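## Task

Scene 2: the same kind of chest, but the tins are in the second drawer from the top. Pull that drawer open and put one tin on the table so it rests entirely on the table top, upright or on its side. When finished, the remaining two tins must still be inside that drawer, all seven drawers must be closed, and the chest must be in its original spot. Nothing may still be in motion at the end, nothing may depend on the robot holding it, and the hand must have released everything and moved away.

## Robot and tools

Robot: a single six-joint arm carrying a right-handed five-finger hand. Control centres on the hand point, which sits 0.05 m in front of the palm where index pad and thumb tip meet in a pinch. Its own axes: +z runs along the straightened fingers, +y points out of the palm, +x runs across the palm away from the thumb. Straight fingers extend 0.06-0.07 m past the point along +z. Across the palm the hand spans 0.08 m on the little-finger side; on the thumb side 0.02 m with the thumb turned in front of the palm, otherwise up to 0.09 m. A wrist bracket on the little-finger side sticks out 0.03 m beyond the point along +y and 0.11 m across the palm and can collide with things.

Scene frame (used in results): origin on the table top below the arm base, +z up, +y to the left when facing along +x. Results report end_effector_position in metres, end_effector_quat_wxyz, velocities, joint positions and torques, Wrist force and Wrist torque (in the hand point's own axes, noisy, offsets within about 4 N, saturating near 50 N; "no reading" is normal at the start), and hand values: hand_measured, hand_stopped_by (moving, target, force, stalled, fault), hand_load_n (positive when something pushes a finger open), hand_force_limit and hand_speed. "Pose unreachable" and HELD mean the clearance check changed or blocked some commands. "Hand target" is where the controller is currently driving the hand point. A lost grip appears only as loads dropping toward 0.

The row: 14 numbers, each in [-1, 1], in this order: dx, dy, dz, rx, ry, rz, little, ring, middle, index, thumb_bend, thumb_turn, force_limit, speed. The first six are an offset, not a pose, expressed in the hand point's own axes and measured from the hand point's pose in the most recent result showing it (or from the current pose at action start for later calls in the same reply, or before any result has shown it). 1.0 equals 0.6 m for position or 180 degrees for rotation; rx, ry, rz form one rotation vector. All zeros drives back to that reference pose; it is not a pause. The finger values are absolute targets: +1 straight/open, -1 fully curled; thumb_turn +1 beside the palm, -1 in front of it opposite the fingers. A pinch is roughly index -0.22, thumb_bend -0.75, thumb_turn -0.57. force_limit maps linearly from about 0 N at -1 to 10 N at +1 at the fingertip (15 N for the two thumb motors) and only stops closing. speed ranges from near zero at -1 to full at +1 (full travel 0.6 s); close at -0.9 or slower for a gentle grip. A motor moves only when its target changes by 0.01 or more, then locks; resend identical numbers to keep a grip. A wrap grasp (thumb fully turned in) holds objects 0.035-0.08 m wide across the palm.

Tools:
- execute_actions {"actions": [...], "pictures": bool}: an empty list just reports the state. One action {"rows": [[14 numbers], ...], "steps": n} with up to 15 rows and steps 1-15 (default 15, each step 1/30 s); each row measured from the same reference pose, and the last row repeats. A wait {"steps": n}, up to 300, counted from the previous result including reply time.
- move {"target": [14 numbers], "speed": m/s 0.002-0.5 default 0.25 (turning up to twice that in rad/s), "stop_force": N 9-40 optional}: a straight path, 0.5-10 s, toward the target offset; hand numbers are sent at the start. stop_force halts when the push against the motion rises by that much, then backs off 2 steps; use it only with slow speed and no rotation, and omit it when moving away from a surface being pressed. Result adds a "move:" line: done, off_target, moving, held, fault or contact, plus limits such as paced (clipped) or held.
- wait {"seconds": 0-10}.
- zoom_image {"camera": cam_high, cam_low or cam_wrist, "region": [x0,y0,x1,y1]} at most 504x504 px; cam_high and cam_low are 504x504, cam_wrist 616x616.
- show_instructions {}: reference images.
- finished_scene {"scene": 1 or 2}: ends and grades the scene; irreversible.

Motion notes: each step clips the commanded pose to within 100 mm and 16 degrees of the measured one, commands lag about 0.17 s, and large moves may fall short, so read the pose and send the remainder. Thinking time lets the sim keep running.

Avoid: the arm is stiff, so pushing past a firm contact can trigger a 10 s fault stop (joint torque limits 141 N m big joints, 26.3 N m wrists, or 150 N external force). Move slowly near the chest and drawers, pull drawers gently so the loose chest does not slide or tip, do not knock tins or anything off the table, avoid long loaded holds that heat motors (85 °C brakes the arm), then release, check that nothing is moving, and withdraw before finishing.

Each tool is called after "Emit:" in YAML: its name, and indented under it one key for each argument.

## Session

Emit:
execute_actions:
  actions: []

Scene clock: 0.00 s of 6600.00 s.
end_effector_position=(+0.5029, +0.0067, +0.1829) hand_measured=(+1.000, +1.000, +1.000, +1.000, +1.000, +1.000) hand_load_n=(+0.0, +0.0, +0.0, +0.0, +0.0, +0.0) hand_stopped_by=(target, target, target, target, target, target) hand_force_limit=0.00 hand_speed=-0.80 end_effector_quat_wxyz=(+0.230, -0.167, +0.809, +0.514) end_effector_velocity=(-0.000, +0.000, -0.000) end_effector_angular_velocity=(+0.001, +0.001, +0.000)
Joint positions: [-0.756 -0.848  1.664  0.997  0.748 -3.058]
Joint velocities: [-0.     0.001  0.001 -0.    -0.    -0.   ]
Joint torques (N m, as the arm reports them, + toward a larger angle): no reading
Wrist force (N, on the end effector, along its own x y z axes, offset not removed): no reading
Wrist torque (N m, same axes, about the end effector's origin, offset not removed): no reading
Hand target: +0.503, +0.007, +0.183; +0.230, -0.167, +0.809, +0.514

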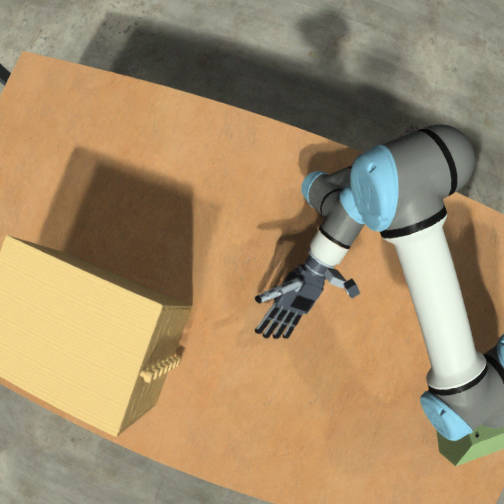

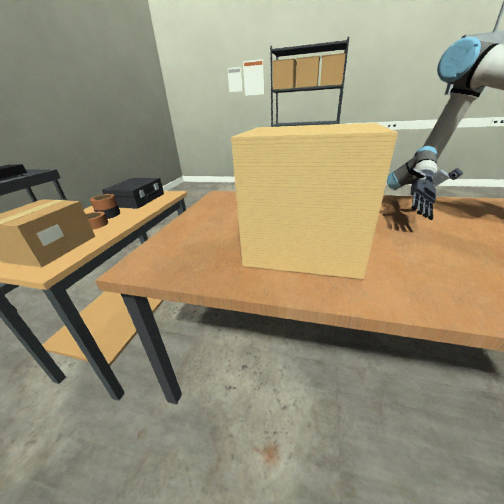

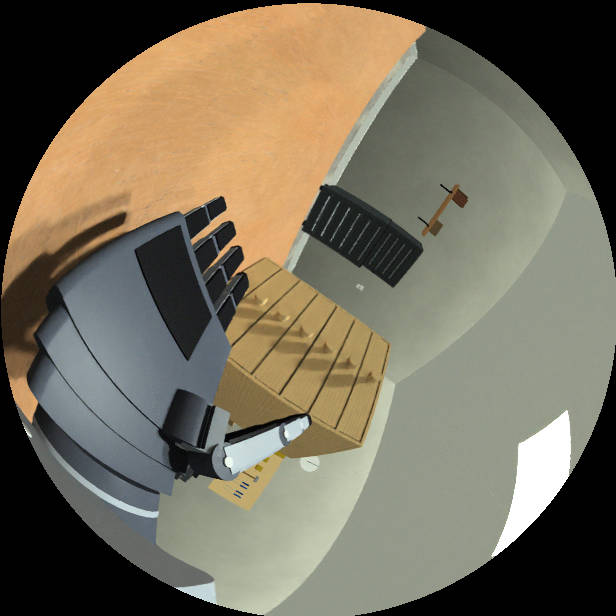

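Emit:
zoom_image:
  camera: "cam_high"
  region: [90, 280, 258, 448]

Emit:
zoom_image:
  camera: "cam_wrist"
  region: [200, 240, 420, 460]

Region (90, 280, 258, 448) of cam_high's 504x504 image, scaled by 3.000, with more detail than that image has.

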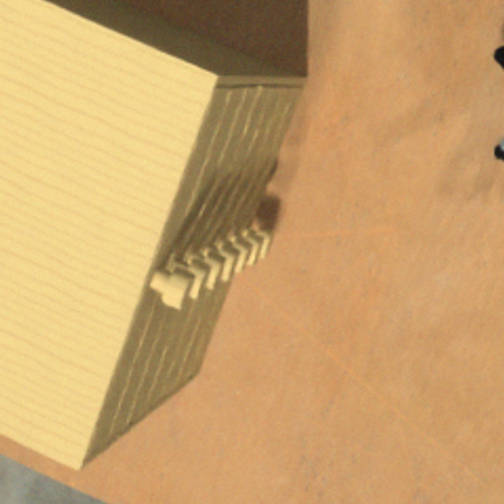

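Region (200, 240, 420, 460) of cam_wrist's 616x616 image, scaled by 2.291, with more detail than that image has.

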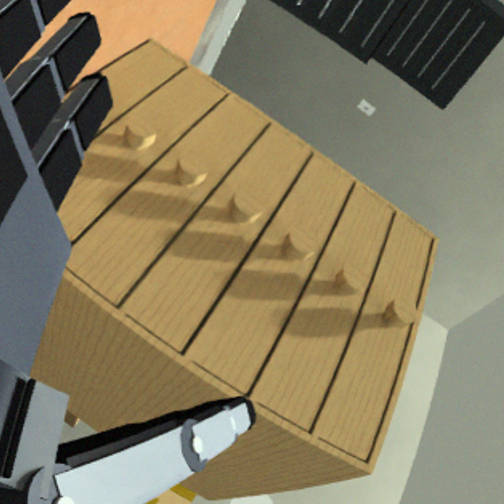

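Emit:
move:
  target: [-0.215,0.1965,0.2375,0.461,-0.356,0.232,-1,-1,-1,0.4,-0.5,-0.57,0,0.3]
  speed: 0.3

Emit:
zoom_image:
  camera: "cam_wrist"
  region: [250, 180, 450, 380]

Emit:
zoom_image:
  camera: "cam_high"
  region: [110, 300, 278, 468]

Scene clock: 17.30 s of 6600.00 s.
end_effector_position=(+0.5800, +0.1894, +0.2901) hand_measured=(-1.000, -1.000, -1.000, +0.400, -0.500, -0.570) hand_load_n=(+0.0, +0.0, +0.0, +0.0, +0.0, +0.0) hand_stopped_by=(target, target, target, target, target, target) hand_force_limit=0.00 hand_speed=0.30 end_effector_quat_wxyz=(+0.455, +0.540, +0.705, -0.062) end_effector_velocity=(+0.001, +0.000, -0.001) end_effector_angular_velocity=(+0.011, +0.018, -0.012)
Joint positions: [ 0.548 -0.842  1.71  -0.548  2.967 -0.846]
Joint velocities: [ 0.003  0.027 -0.058  0.168  0.011  0.138]
Joint torques (N m, as the arm reports them, + toward a larger angle): [ 34.92 -21.73 -26.21   2.65   3.01   2.03]
Wrist force (N, on the end effector, along its own x y z axes, offset not removed): [1.7 0.1 -1.3]
Wrist torque (N m, same axes, about the end effector's origin, offset not removed): [0.18 0.10 0.37]
Hand target: +0.580, +0.190, +0.290; +0.454, +0.541, +0.705, -0.062
Off the commanded pose: 0.000 m, 0 deg.
After step 90, 10.33 s passed at rest.
move: done

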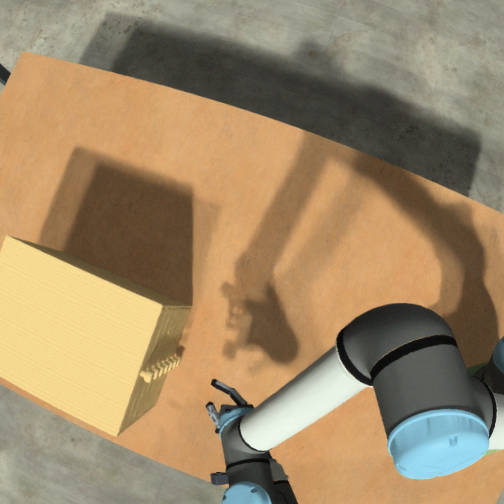

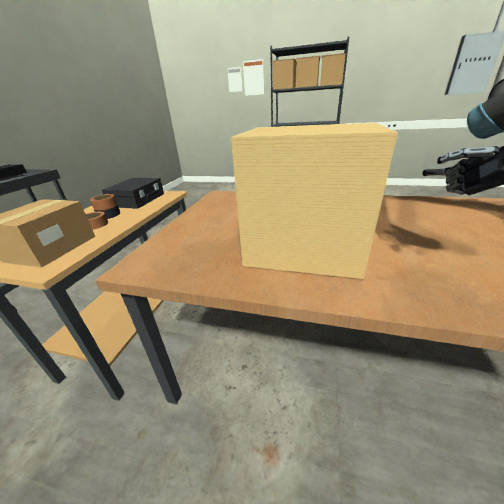

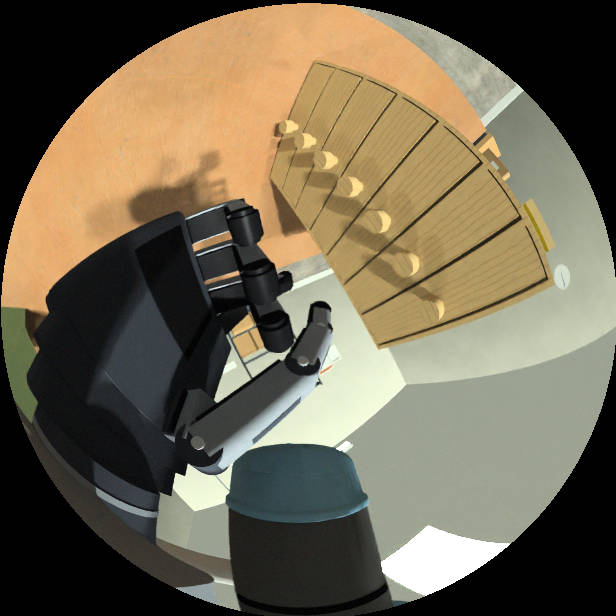

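Region (250, 180, 450, 380) of cam_wrist's 616x616 image, scaled by 2.520, with more detail than that image has.

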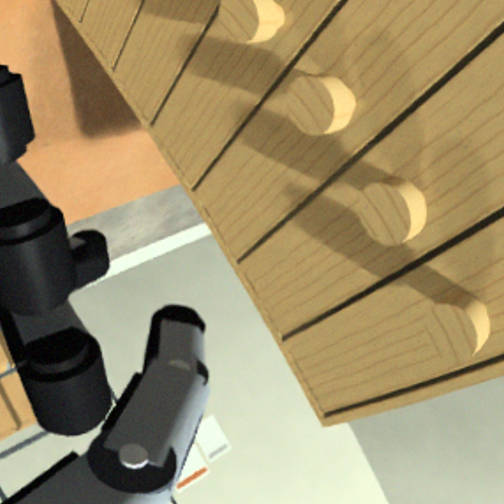

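Region (110, 300, 278, 468) of cam_high's 504x504 image, scaled by 3.000, with more detail than that image has.

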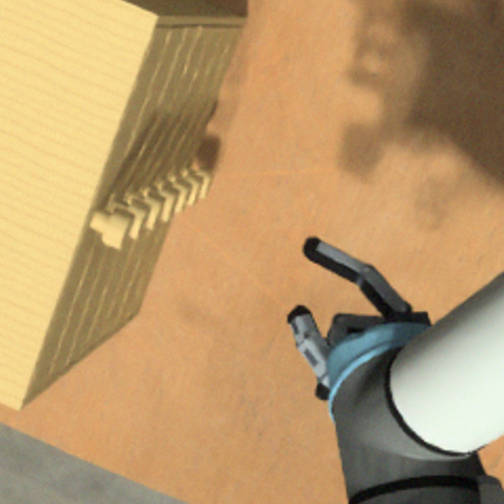

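Emit:
move:
  target: [0,0.041,0.029,0,0.41,0.287,-1,-1,-1,0.4,-0.5,-0.57,0,0.3]
  speed: 0.3

Emit:
zoom_image:
  camera: "cam_wrist"
  region: [250, 150, 500, 400]

Emit:
zoom_image:
  camera: "cam_high"
  region: [110, 300, 278, 468]

Scene clock: 31.03 s of 6600.00 s.
end_effector_position=(+0.6100, +0.1894, +0.2900) hand_measured=(-1.000, -1.000, -1.000, +0.400, -0.500, -0.570) hand_load_n=(+0.0, +0.0, +0.0, +0.0, +0.0, +0.0) hand_stopped_by=(target, target, target, target, target, target) hand_force_limit=0.00 hand_speed=0.30 end_effector_quat_wxyz=(-0.061, +0.703, +0.543, +0.454) end_effector_velocity=(+0.000, +0.000, -0.000) end_effector_angular_velocity=(+0.014, -0.002, +0.002)
Joint positions: [ 0.141 -1.259  1.937 -0.047  1.41   0.225]
Joint velocities: [-0.007 -0.001  0.004 -0.004 -0.019  0.002]
Joint torques (N m, as the arm reports them, + toward a larger angle): [  4.78 -38.86   5.54  -1.33  -3.56   1.76]
Wrist force (N, on the end effector, along its own x y z axes, offset not removed): [1.0 1.9 -0.8]
Wrist torque (N m, same axes, about the end effector's origin, offset not removed): [0.29 0.14 0.29]
Hand target: +0.610, +0.189, +0.290; -0.062, +0.703, +0.543, +0.455
Off the commanded pose: 0.000 m, 0 deg.
After step 90, 7.53 s passed at rest.
move: done

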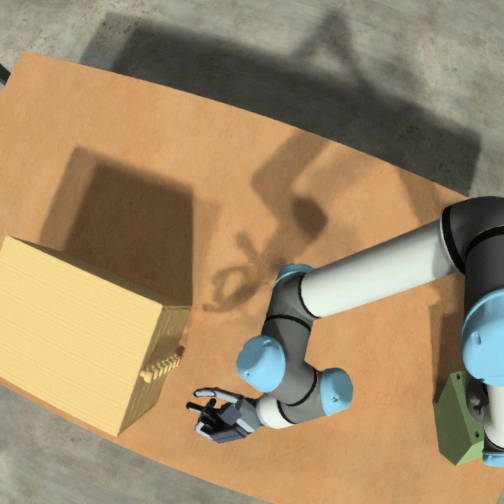

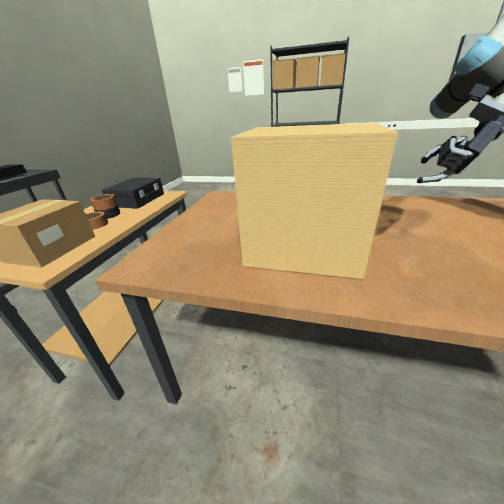

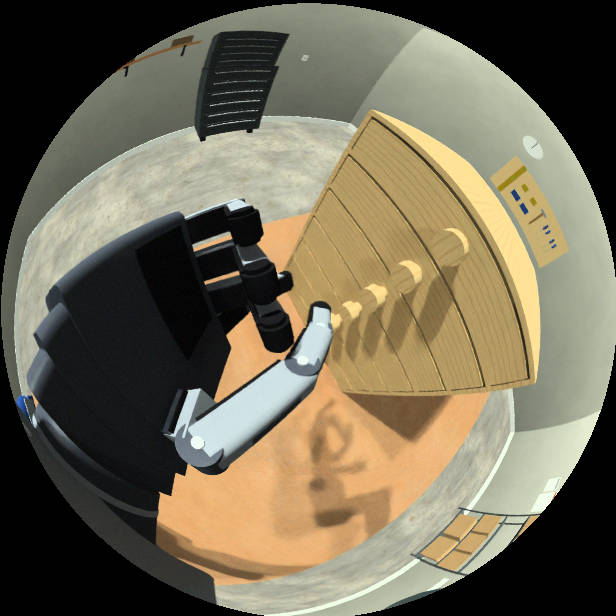

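Region (250, 150, 500, 400) of cam_wrist's 616x616 image, scaled by 2.016, with more detail than that image has.

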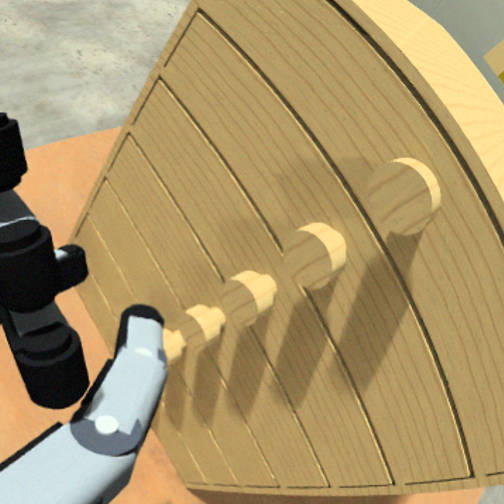

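Region (110, 300, 278, 468) of cam_high's 504x504 image, scaled by 3.000, with more detail than that image has.

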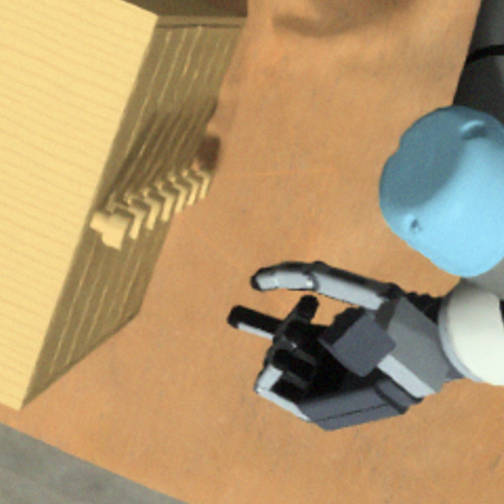

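Emit:
move:
  target: [0,0.088,0.0195,0,0,0,-1,-1,-1,0.4,-0.5,-0.57,0,0.3]
  speed: 0.1

Emit:
zoom_image:
  camera: "cam_wrist"
  region: [250, 180, 450, 380]

Emit:
zoom_image:
  camera: "cam_high"
  region: [120, 320, 240, 440]

Emit:
zoom_image:
  camera: "cam_low"
  region: [350, 100, 470, 220]

Scene clock: 38.93 s of 6600.00 s.
end_effector_position=(+0.6597, +0.1750, +0.3047) hand_measured=(-1.000, -1.000, -1.000, +0.400, -0.500, -0.570) hand_load_n=(+0.0, +0.0, +0.0, +0.0, +0.0, +0.0) hand_stopped_by=(target, target, target, target, target, target) hand_force_limit=0.00 hand_speed=0.30 end_effector_quat_wxyz=(-0.061, +0.703, +0.543, +0.454) end_effector_velocity=(+0.002, -0.001, -0.000) end_effector_angular_velocity=(-0.000, +0.002, -0.000)
Joint positions: [ 0.118 -1.23   1.791  0.072  1.391  0.211]
Joint velocities: [-0.001  0.003 -0.008  0.006 -0.     0.   ]
Joint torques (N m, as the arm reports them, + toward a larger angle): [  5.78 -21.08 -26.43   2.92  -3.71  -1.63]
Wrist force (N, on the end effector, along its own x y z axes, offset not removed): [1.1 2.0 1.0]
Wrist torque (N m, same axes, about the end effector's origin, offset not removed): [0.18 0.09 0.58]
Hand target: +0.660, +0.175, +0.305; -0.061, +0.703, +0.543, +0.454
Off the commanded pose: 0.000 m, 0 deg.
After step 90, 3.87 s passed at rest.
move: done

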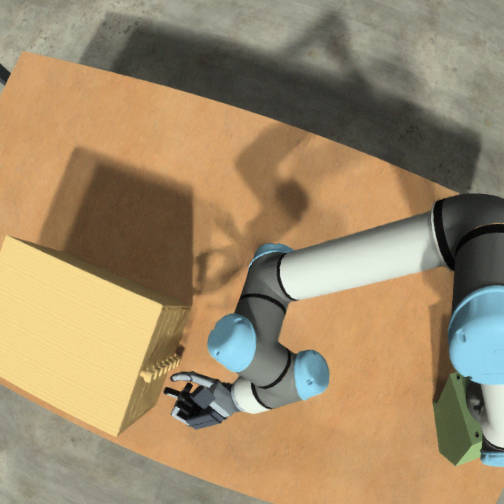

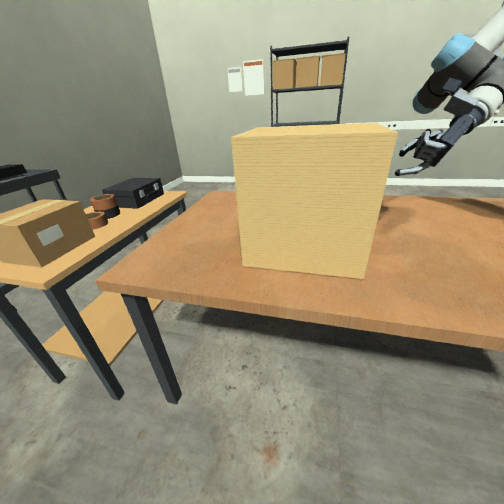

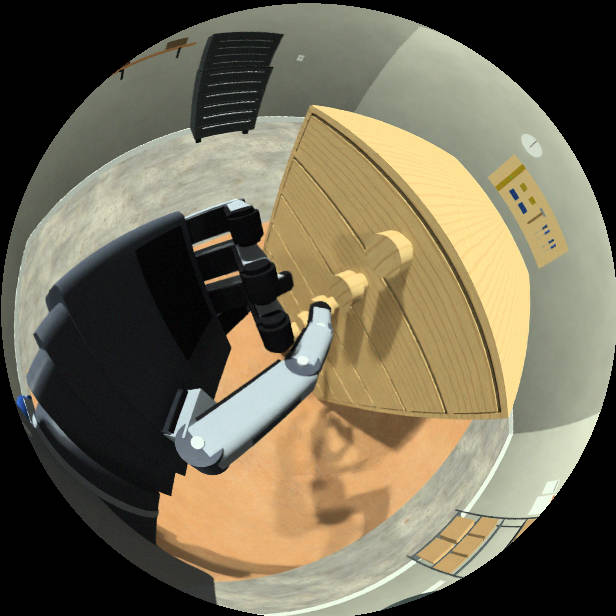

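Region (250, 180, 450, 380) of cam_wrist's 616x616 image, scaled by 2.520, with more detail than that image has.

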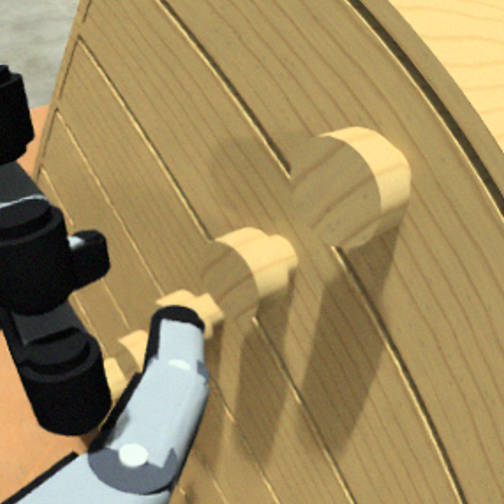

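Region (120, 320, 240, 440) of cam_high's 504x504 image, scaled by 4.200, with more detail than that image has.

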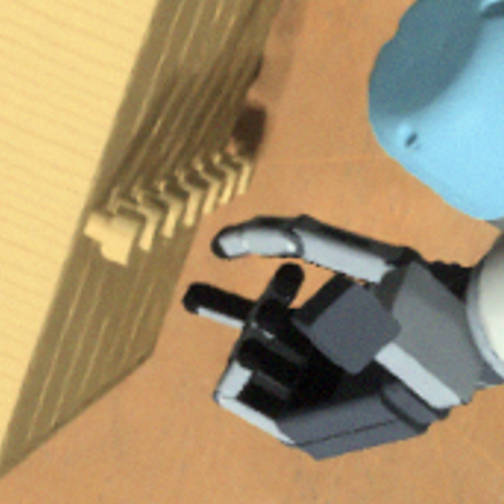

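Region (350, 100, 470, 220) of cam_low's 504x504 image, scaled by 4.200, with more detail than that image has.

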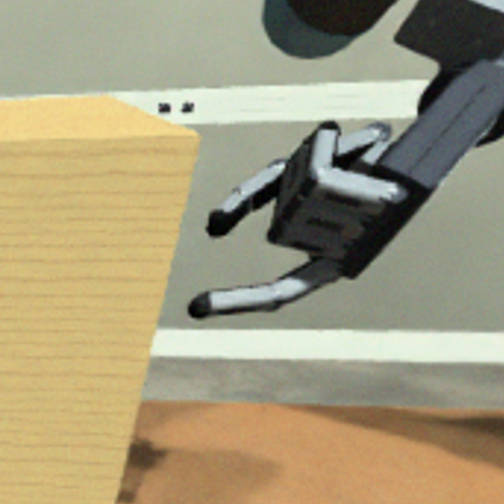

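Emit:
move:
  target: [0.0165,0.0135,-0.019,0,0,0,-1,-1,-1,0.4,-0.5,-0.57,0,0.3]
  speed: 0.05

Emit:
zoom_image:
  camera: "cam_wrist"
  region: [250, 180, 450, 380]

Emit:
zoom_image:
  camera: "cam_high"
  region: [120, 320, 240, 440]

Emit:
zoom_image:
  camera: "cam_low"
  region: [350, 100, 470, 220]

Scene clock: 45.40 s of 6600.00 s.
end_effector_position=(+0.6597, +0.1722, +0.3213) hand_measured=(-1.000, -1.000, -1.000, +0.400, -0.500, -0.570) hand_load_n=(+0.0, +0.0, +0.0, +0.0, +0.0, +0.0) hand_stopped_by=(target, target, target, target, target, target) hand_force_limit=0.00 hand_speed=0.30 end_effector_quat_wxyz=(-0.061, +0.703, +0.543, +0.454) end_effector_velocity=(+0.000, -0.000, +0.002) end_effector_angular_velocity=(-0.000, -0.000, +0.000)
Joint positions: [ 0.131 -1.255  1.78   0.106  1.402  0.219]
Joint velocities: [ 0.002 -0.003 -0.002  0.005  0.002  0.001]
Joint torques (N m, as the arm reports them, + toward a larger angle): [ 31.93 -41.73 -28.06   2.71   1.56   1.73]
Wrist force (N, on the end effector, along its own x y z axes, offset not removed): [1.5 -0.5 -0.1]
Wrist torque (N m, same axes, about the end effector's origin, offset not removed): [0.02 0.03 0.33]
Hand target: +0.660, +0.172, +0.322; -0.061, +0.703, +0.543, +0.454
Off the commanded pose: 0.000 m, 0 deg.
After step 90, 2.63 s passed at rest.
move: done

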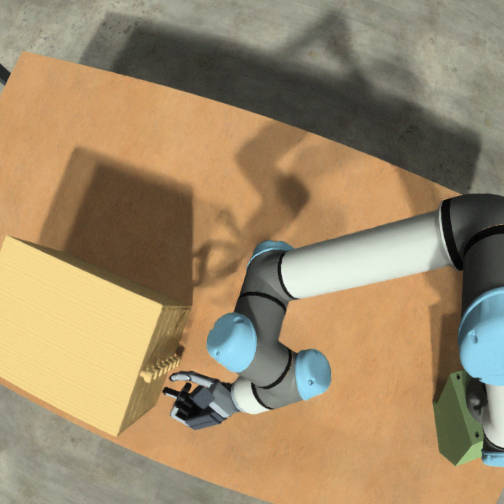

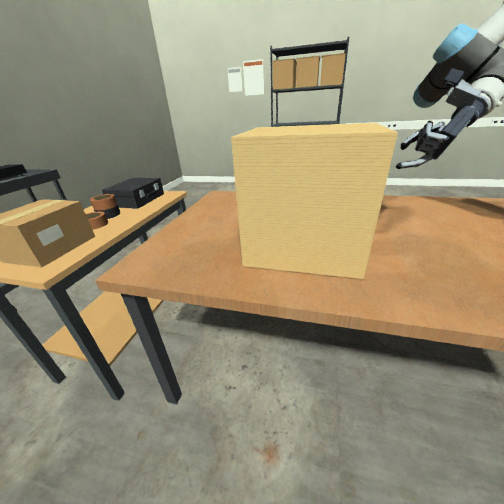

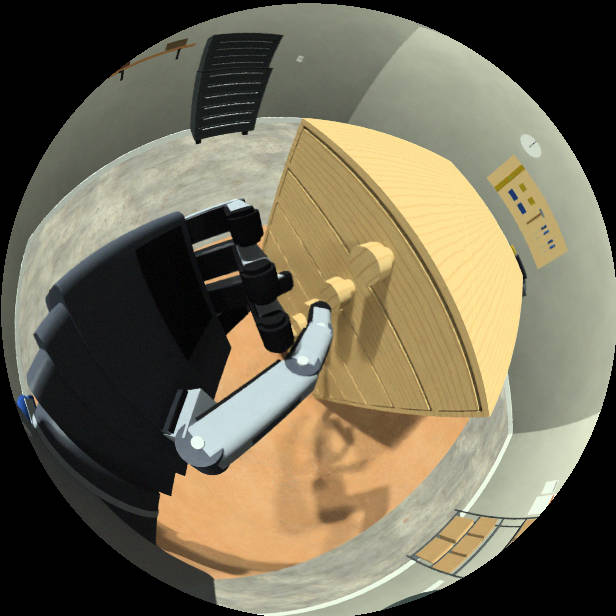

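Region (250, 180, 450, 380) of cam_wrist's 616x616 image, scaled by 2.520, with more detail than that image has.

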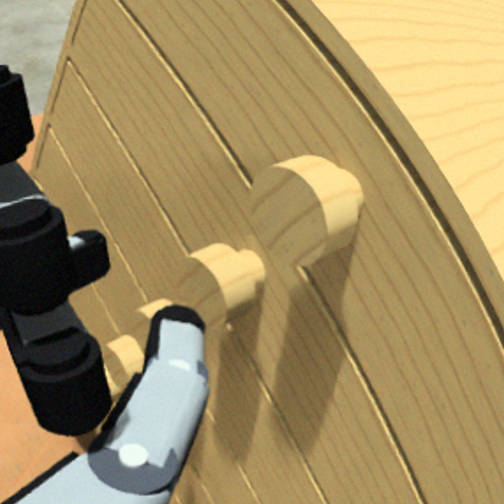

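Region (120, 320, 240, 440) of cam_high's 504x504 image, scaled by 4.200, with more detail than that image has.

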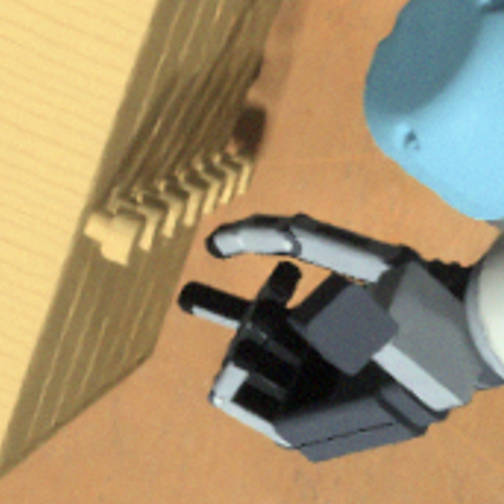

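Region (350, 100, 470, 220) of cam_low's 504x504 image, scaled by 4.200, with more detail than that image has.

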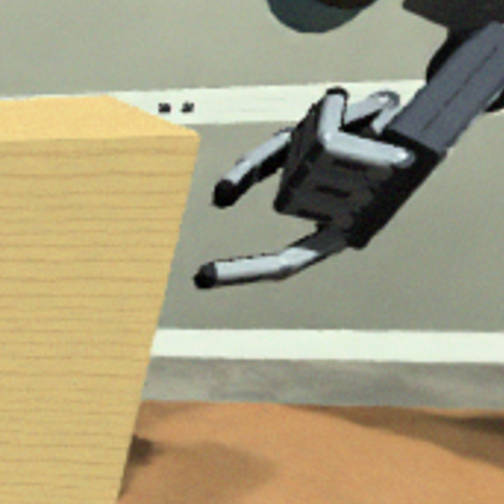

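Emit:
move:
  target: [-0.015,0.021,0.0135,0,0,0,-1,-1,-1,0.4,-0.5,-0.57,0,0.3]
  speed: 0.03

Emit:
zoom_image:
  camera: "cam_wrist"
  region: [250, 180, 450, 380]

Emit:
zoom_image:
  camera: "cam_high"
  region: [120, 320, 240, 440]

Emit:
zoom_image:
  camera: "cam_low"
  region: [350, 100, 470, 220]

Scene clock: 52.07 s of 6600.00 s.
end_effector_position=(+0.6745, +0.1655, +0.3155) hand_measured=(-1.000, -1.000, -1.000, +0.400, -0.500, -0.570) hand_load_n=(+0.0, +0.0, +0.0, +0.0, +0.0, +0.0) hand_stopped_by=(target, target, target, target, target, target) hand_force_limit=0.00 hand_speed=0.30 end_effector_quat_wxyz=(-0.061, +0.703, +0.543, +0.454) end_effector_velocity=(+0.003, -0.001, -0.001) end_effector_angular_velocity=(+0.000, -0.000, -0.000)
Joint positions: [ 0.108 -1.234  1.745  0.124  1.383  0.205]
Joint velocities: [-0.003  0.004 -0.006  0.003 -0.003 -0.002]
Joint torques (N m, as the arm reports them, + toward a larger angle): [  7.03 -20.13 -26.54   2.65  -3.86  -1.71]
Wrist force (N, on the end effector, along its own x y z axes, offset not removed): [-0.2 -0.1 3.4]
Wrist torque (N m, same axes, about the end effector's origin, offset not removed): [-0.24 0.17 0.17]
Hand target: +0.675, +0.165, +0.315; -0.061, +0.703, +0.543, +0.454
Off the commanded pose: 0.000 m, 0 deg.
After step 90, 2.77 s passed at rest.
move: done

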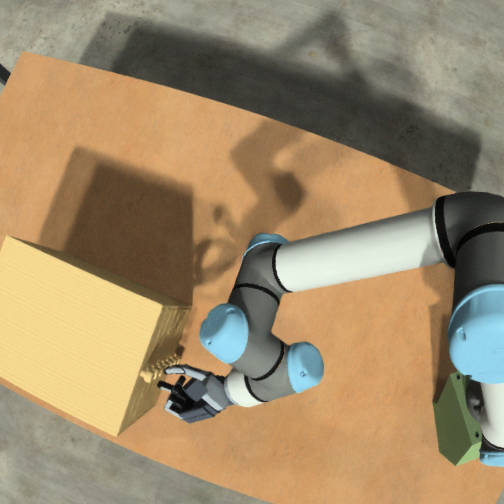

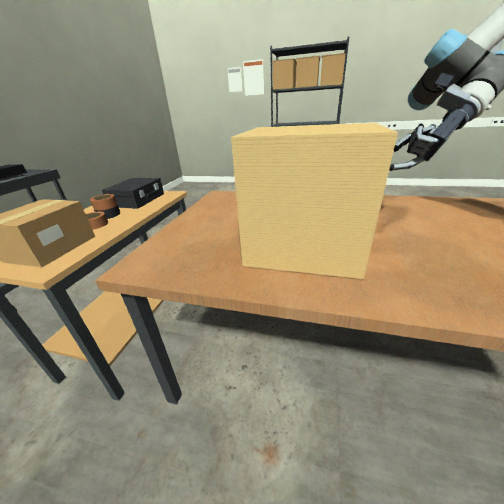

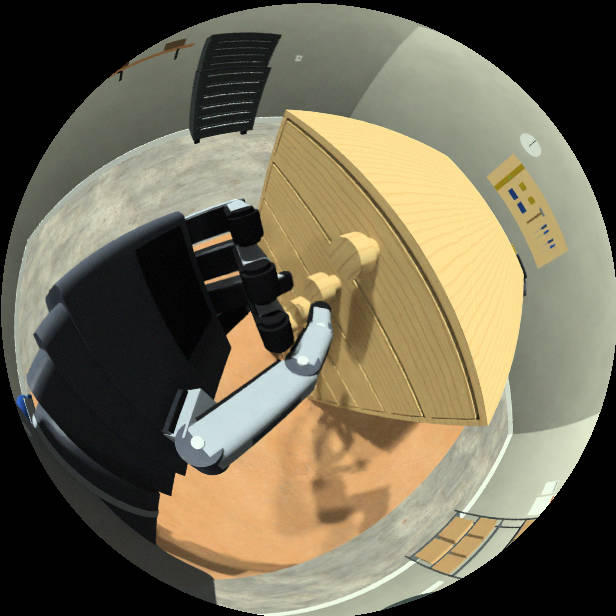

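Region (250, 180, 450, 380) of cam_wrist's 616x616 image, scaled by 2.520, with more detail than that image has.

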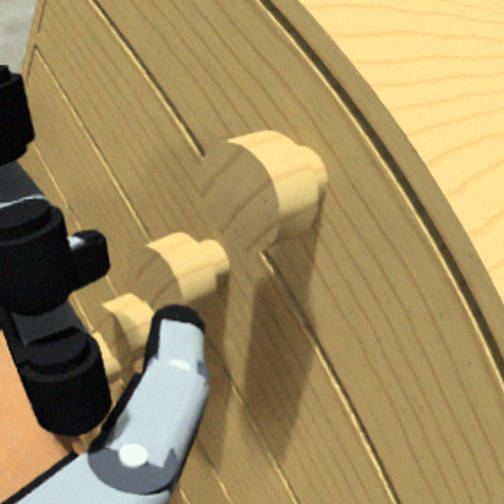

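Region (120, 320, 240, 440) of cam_high's 504x504 image, scaled by 4.200, with more detail than that image has.

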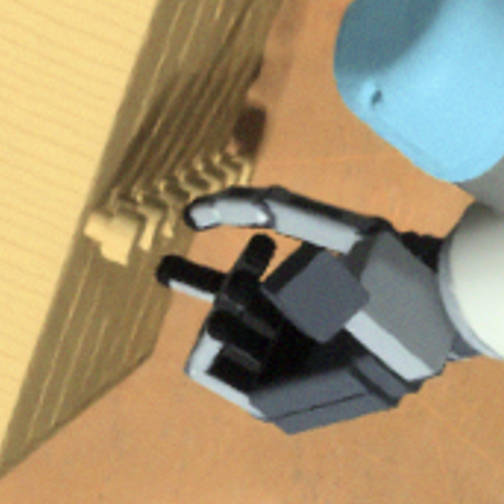

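Region (350, 100, 470, 220) of cam_low's 504x504 image, scaled by 4.200, with more detail than that image has.

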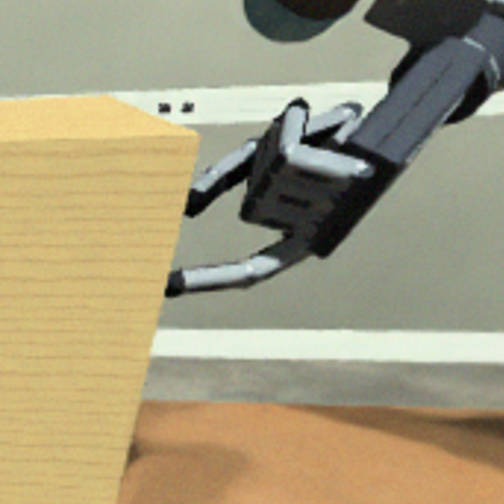

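Emit:
move:
  target: [0.001,0.0205,0.0155,0,0,0,-1,-1,-1,0.45,-0.45,-0.57,0,0.3]
  speed: 0.015
  stop_force: 9

Emit:
zoom_image:
  camera: "cam_wrist"
  region: [250, 200, 400, 350]

Emit:
zoom_image:
  camera: "cam_high"
  region: [125, 340, 205, 420]

Scene clock: 73.60 s of 6600.00 s.
end_effector_position=(+0.6896, +0.1664, +0.3155) hand_measured=(-1.000, -1.000, -1.000, +0.450, -0.450, -0.570) hand_load_n=(+0.0, +0.0, +0.0, +0.0, +0.0, +0.0) hand_stopped_by=(target, target, target, target, target, target) hand_force_limit=0.00 hand_speed=0.30 end_effector_quat_wxyz=(-0.061, +0.703, +0.543, +0.454) end_effector_velocity=(+0.002, +0.001, +0.000) end_effector_angular_velocity=(-0.000, +0.000, +0.001)
Joint positions: [ 0.108 -1.209  1.696  0.147  1.383  0.205]
Joint velocities: [ 0.001  0.004 -0.007  0.004  0.    -0.   ]
Joint torques (N m, as the arm reports them, + toward a larger angle): [ 11.11 -22.19 -28.28   2.69  -2.24  -0.12]
Wrist force (N, on the end effector, along its own x y z axes, offset not removed): [-1.3 2.5 2.0]
Wrist torque (N m, same axes, about the end effector's origin, offset not removed): [0.18 0.50 0.18]
Hand target: +0.690, +0.166, +0.316; -0.061, +0.703, +0.543, +0.454
Off the commanded pose: 0.000 m, 0 deg.
After step 90, 17.27 s passed at rest.
move: done

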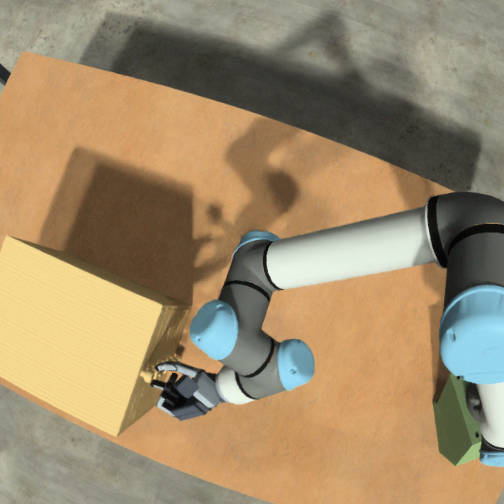

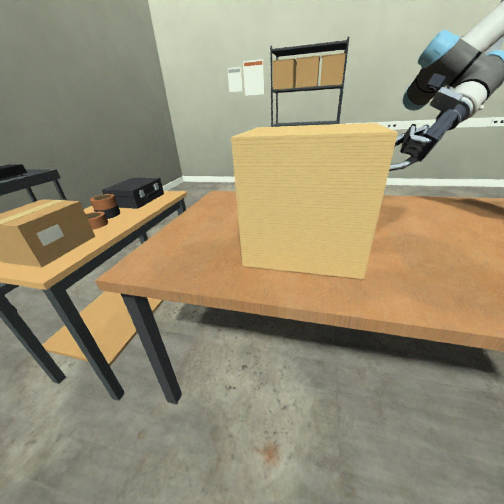

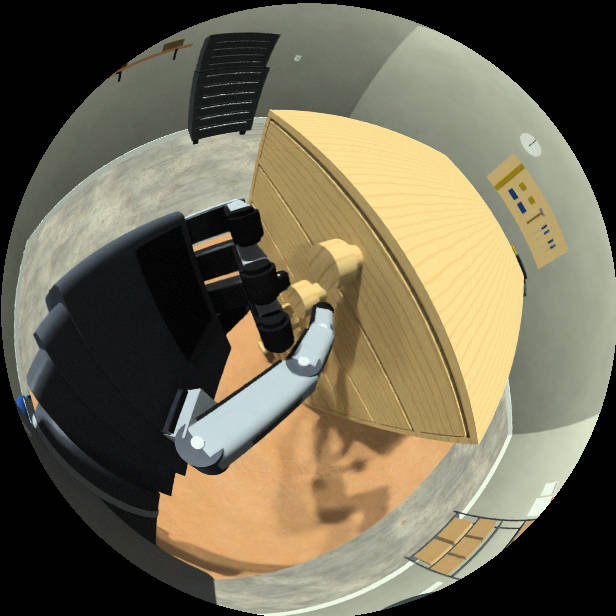

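Region (250, 200, 400, 350) of cam_wrist's 616x616 image, scaled by 3.360, with more detail than that image has.

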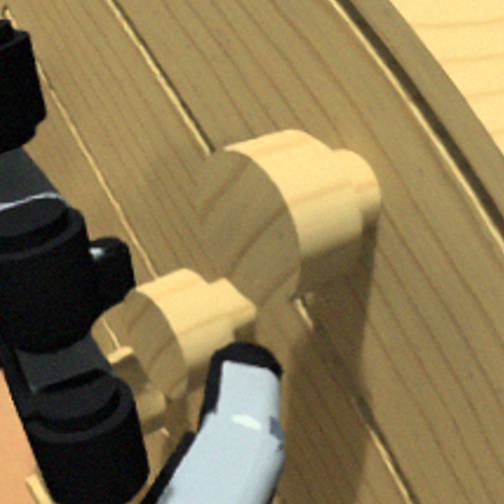

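Region (125, 340, 205, 420) of cam_high's 504x504 image, scaled by 6.300, with more detail than that image has.

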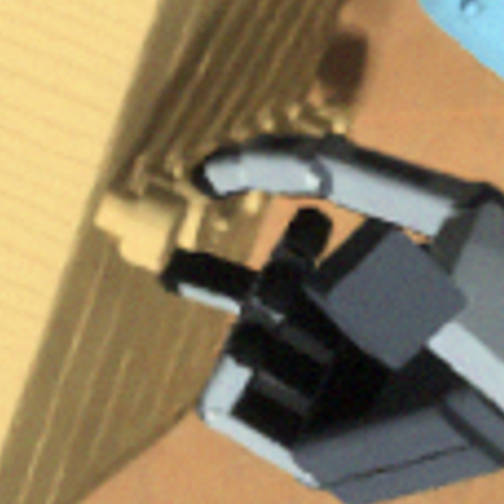

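Emit:
move:
  target: [-0.006,-0.002,0.005,0,0,0,-1,-1,-1,0.45,-0.45,-0.57,0,0.3]
  speed: 0.015

Emit:
move:
  target: [0,0,0,0,0,0,-1,-1,-1,-0.05,-0.72,-0.57,0.2,-0.6]

Emit:
zoom_image:
  camera: "cam_wrist"
  region: [250, 200, 400, 350]

Emit:
zoom_image:
  camera: "cam_high"
  region: [125, 340, 205, 420]

Scene clock: 77.07 s of 6600.00 s.
end_effector_position=(+0.6903, +0.1661, +0.3110) hand_measured=(-1.000, -1.000, -1.000, +0.450, -0.450, -0.570) hand_load_n=(+0.0, +0.0, +0.0, +0.0, +0.0, +0.0) hand_stopped_by=(target, target, target, target, target, target) hand_force_limit=0.00 hand_speed=0.30 end_effector_quat_wxyz=(-0.061, +0.703, +0.543, +0.454) end_effector_velocity=(+0.002, -0.001, -0.002) end_effector_angular_velocity=(+0.000, -0.001, -0.002)
Joint positions: [ 0.102 -1.203  1.698  0.14   1.379  0.202]
Joint velocities: [-0.003  0.003 -0.002 -0.003 -0.002 -0.001]
Joint torques (N m, as the arm reports them, + toward a larger angle): [  7.34 -22.09   1.44  -1.31  -3.81  -1.81]
Wrist force (N, on the end effector, along its own x y z axes, offset not removed): [0.1 1.5 1.3]
Wrist torque (N m, same axes, about the end effector's origin, offset not removed): [0.15 0.16 0.16]
Hand target: +0.690, +0.166, +0.311; -0.061, +0.703, +0.543, +0.454
Off the commanded pose: 0.000 m, 0 deg.
move: done

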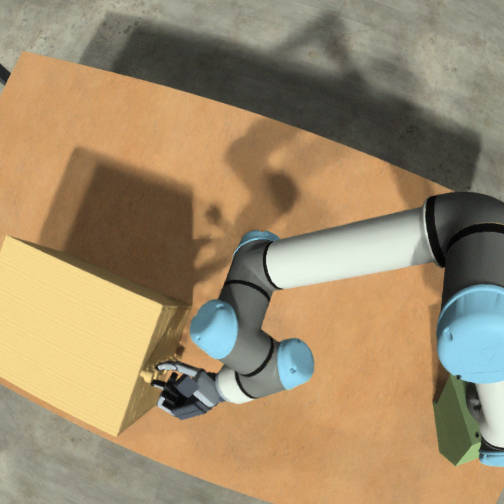

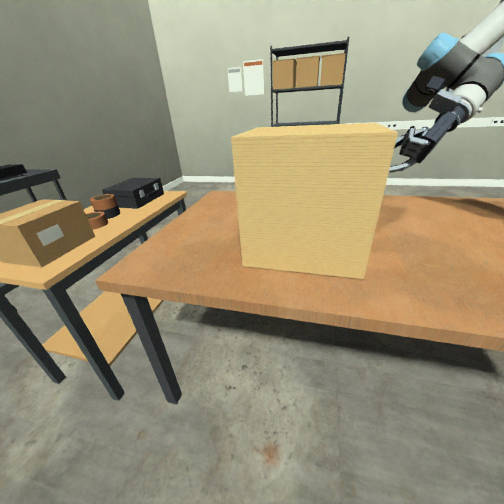

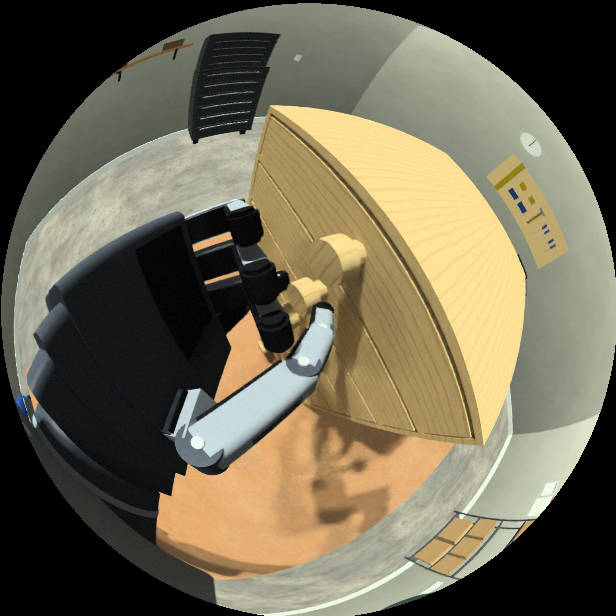

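Scene clock: 77.97 s of 6600.00 s.
end_effector_position=(+0.6903, +0.1661, +0.3109) hand_measured=(-1.000, -1.000, -1.000, +0.256, -0.720, -0.570) hand_load_n=(+0.0, +0.0, +0.0, +9.5, +0.0, +0.0) hand_stopped_by=(target, target, target, force, target, target) hand_force_limit=0.20 hand_speed=-0.60 end_effector_quat_wxyz=(-0.061, +0.703, +0.543, +0.454) end_effector_velocity=(+0.001, -0.001, +0.000) end_effector_angular_velocity=(-0.000, -0.001, -0.001)
Joint positions: [ 0.102 -1.203  1.698  0.14   1.378  0.202]
Joint velocities: [-0.001  0.    -0.002  0.     0.     0.   ]
Joint torques (N m, as the arm reports them, + toward a larger angle): [ 25.39 -34.98 -11.43   1.38   3.1    1.52]
Wrist force (N, on the end effector, along its own x y z axes, offset not removed): [6.0 -6.0 8.1]
Wrist torque (N m, same axes, about the end effector's origin, offset not removed): [0.16 0.17 0.39]
Hand target: +0.690, +0.166, +0.311; -0.061, +0.703, +0.543, +0.454
Off the commanded pose: 0.000 m, 0 deg.
move: done

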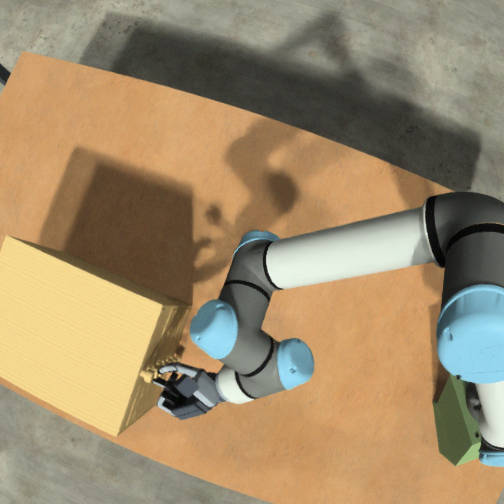

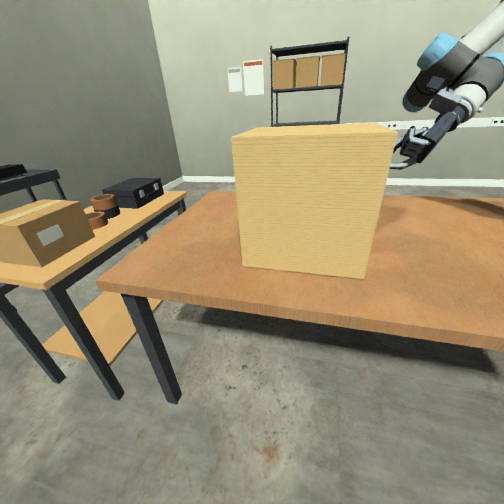

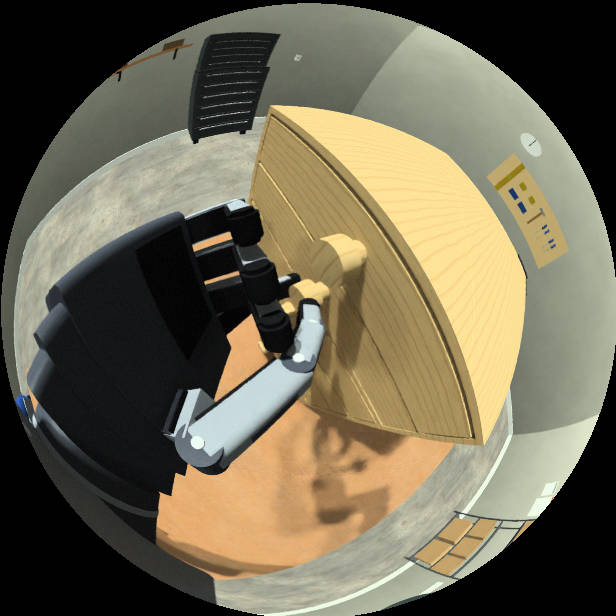

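Region (250, 200, 400, 350) of cam_wrist's 616x616 image, scaled by 3.360, with more detail than that image has.

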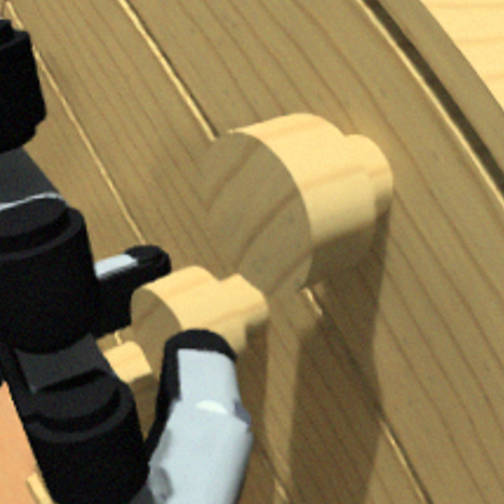

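Region (125, 340, 205, 420) of cam_high's 504x504 image, scaled by 6.300, with more detail than that image has.

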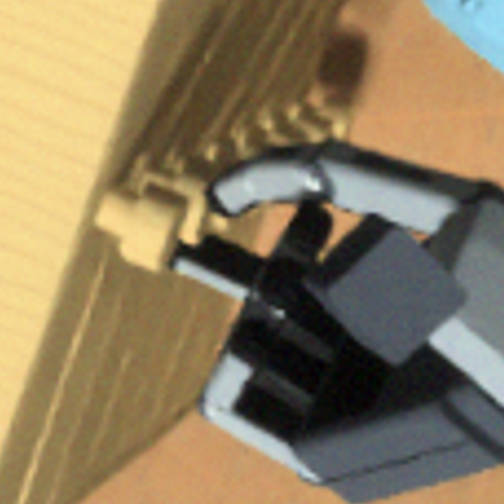

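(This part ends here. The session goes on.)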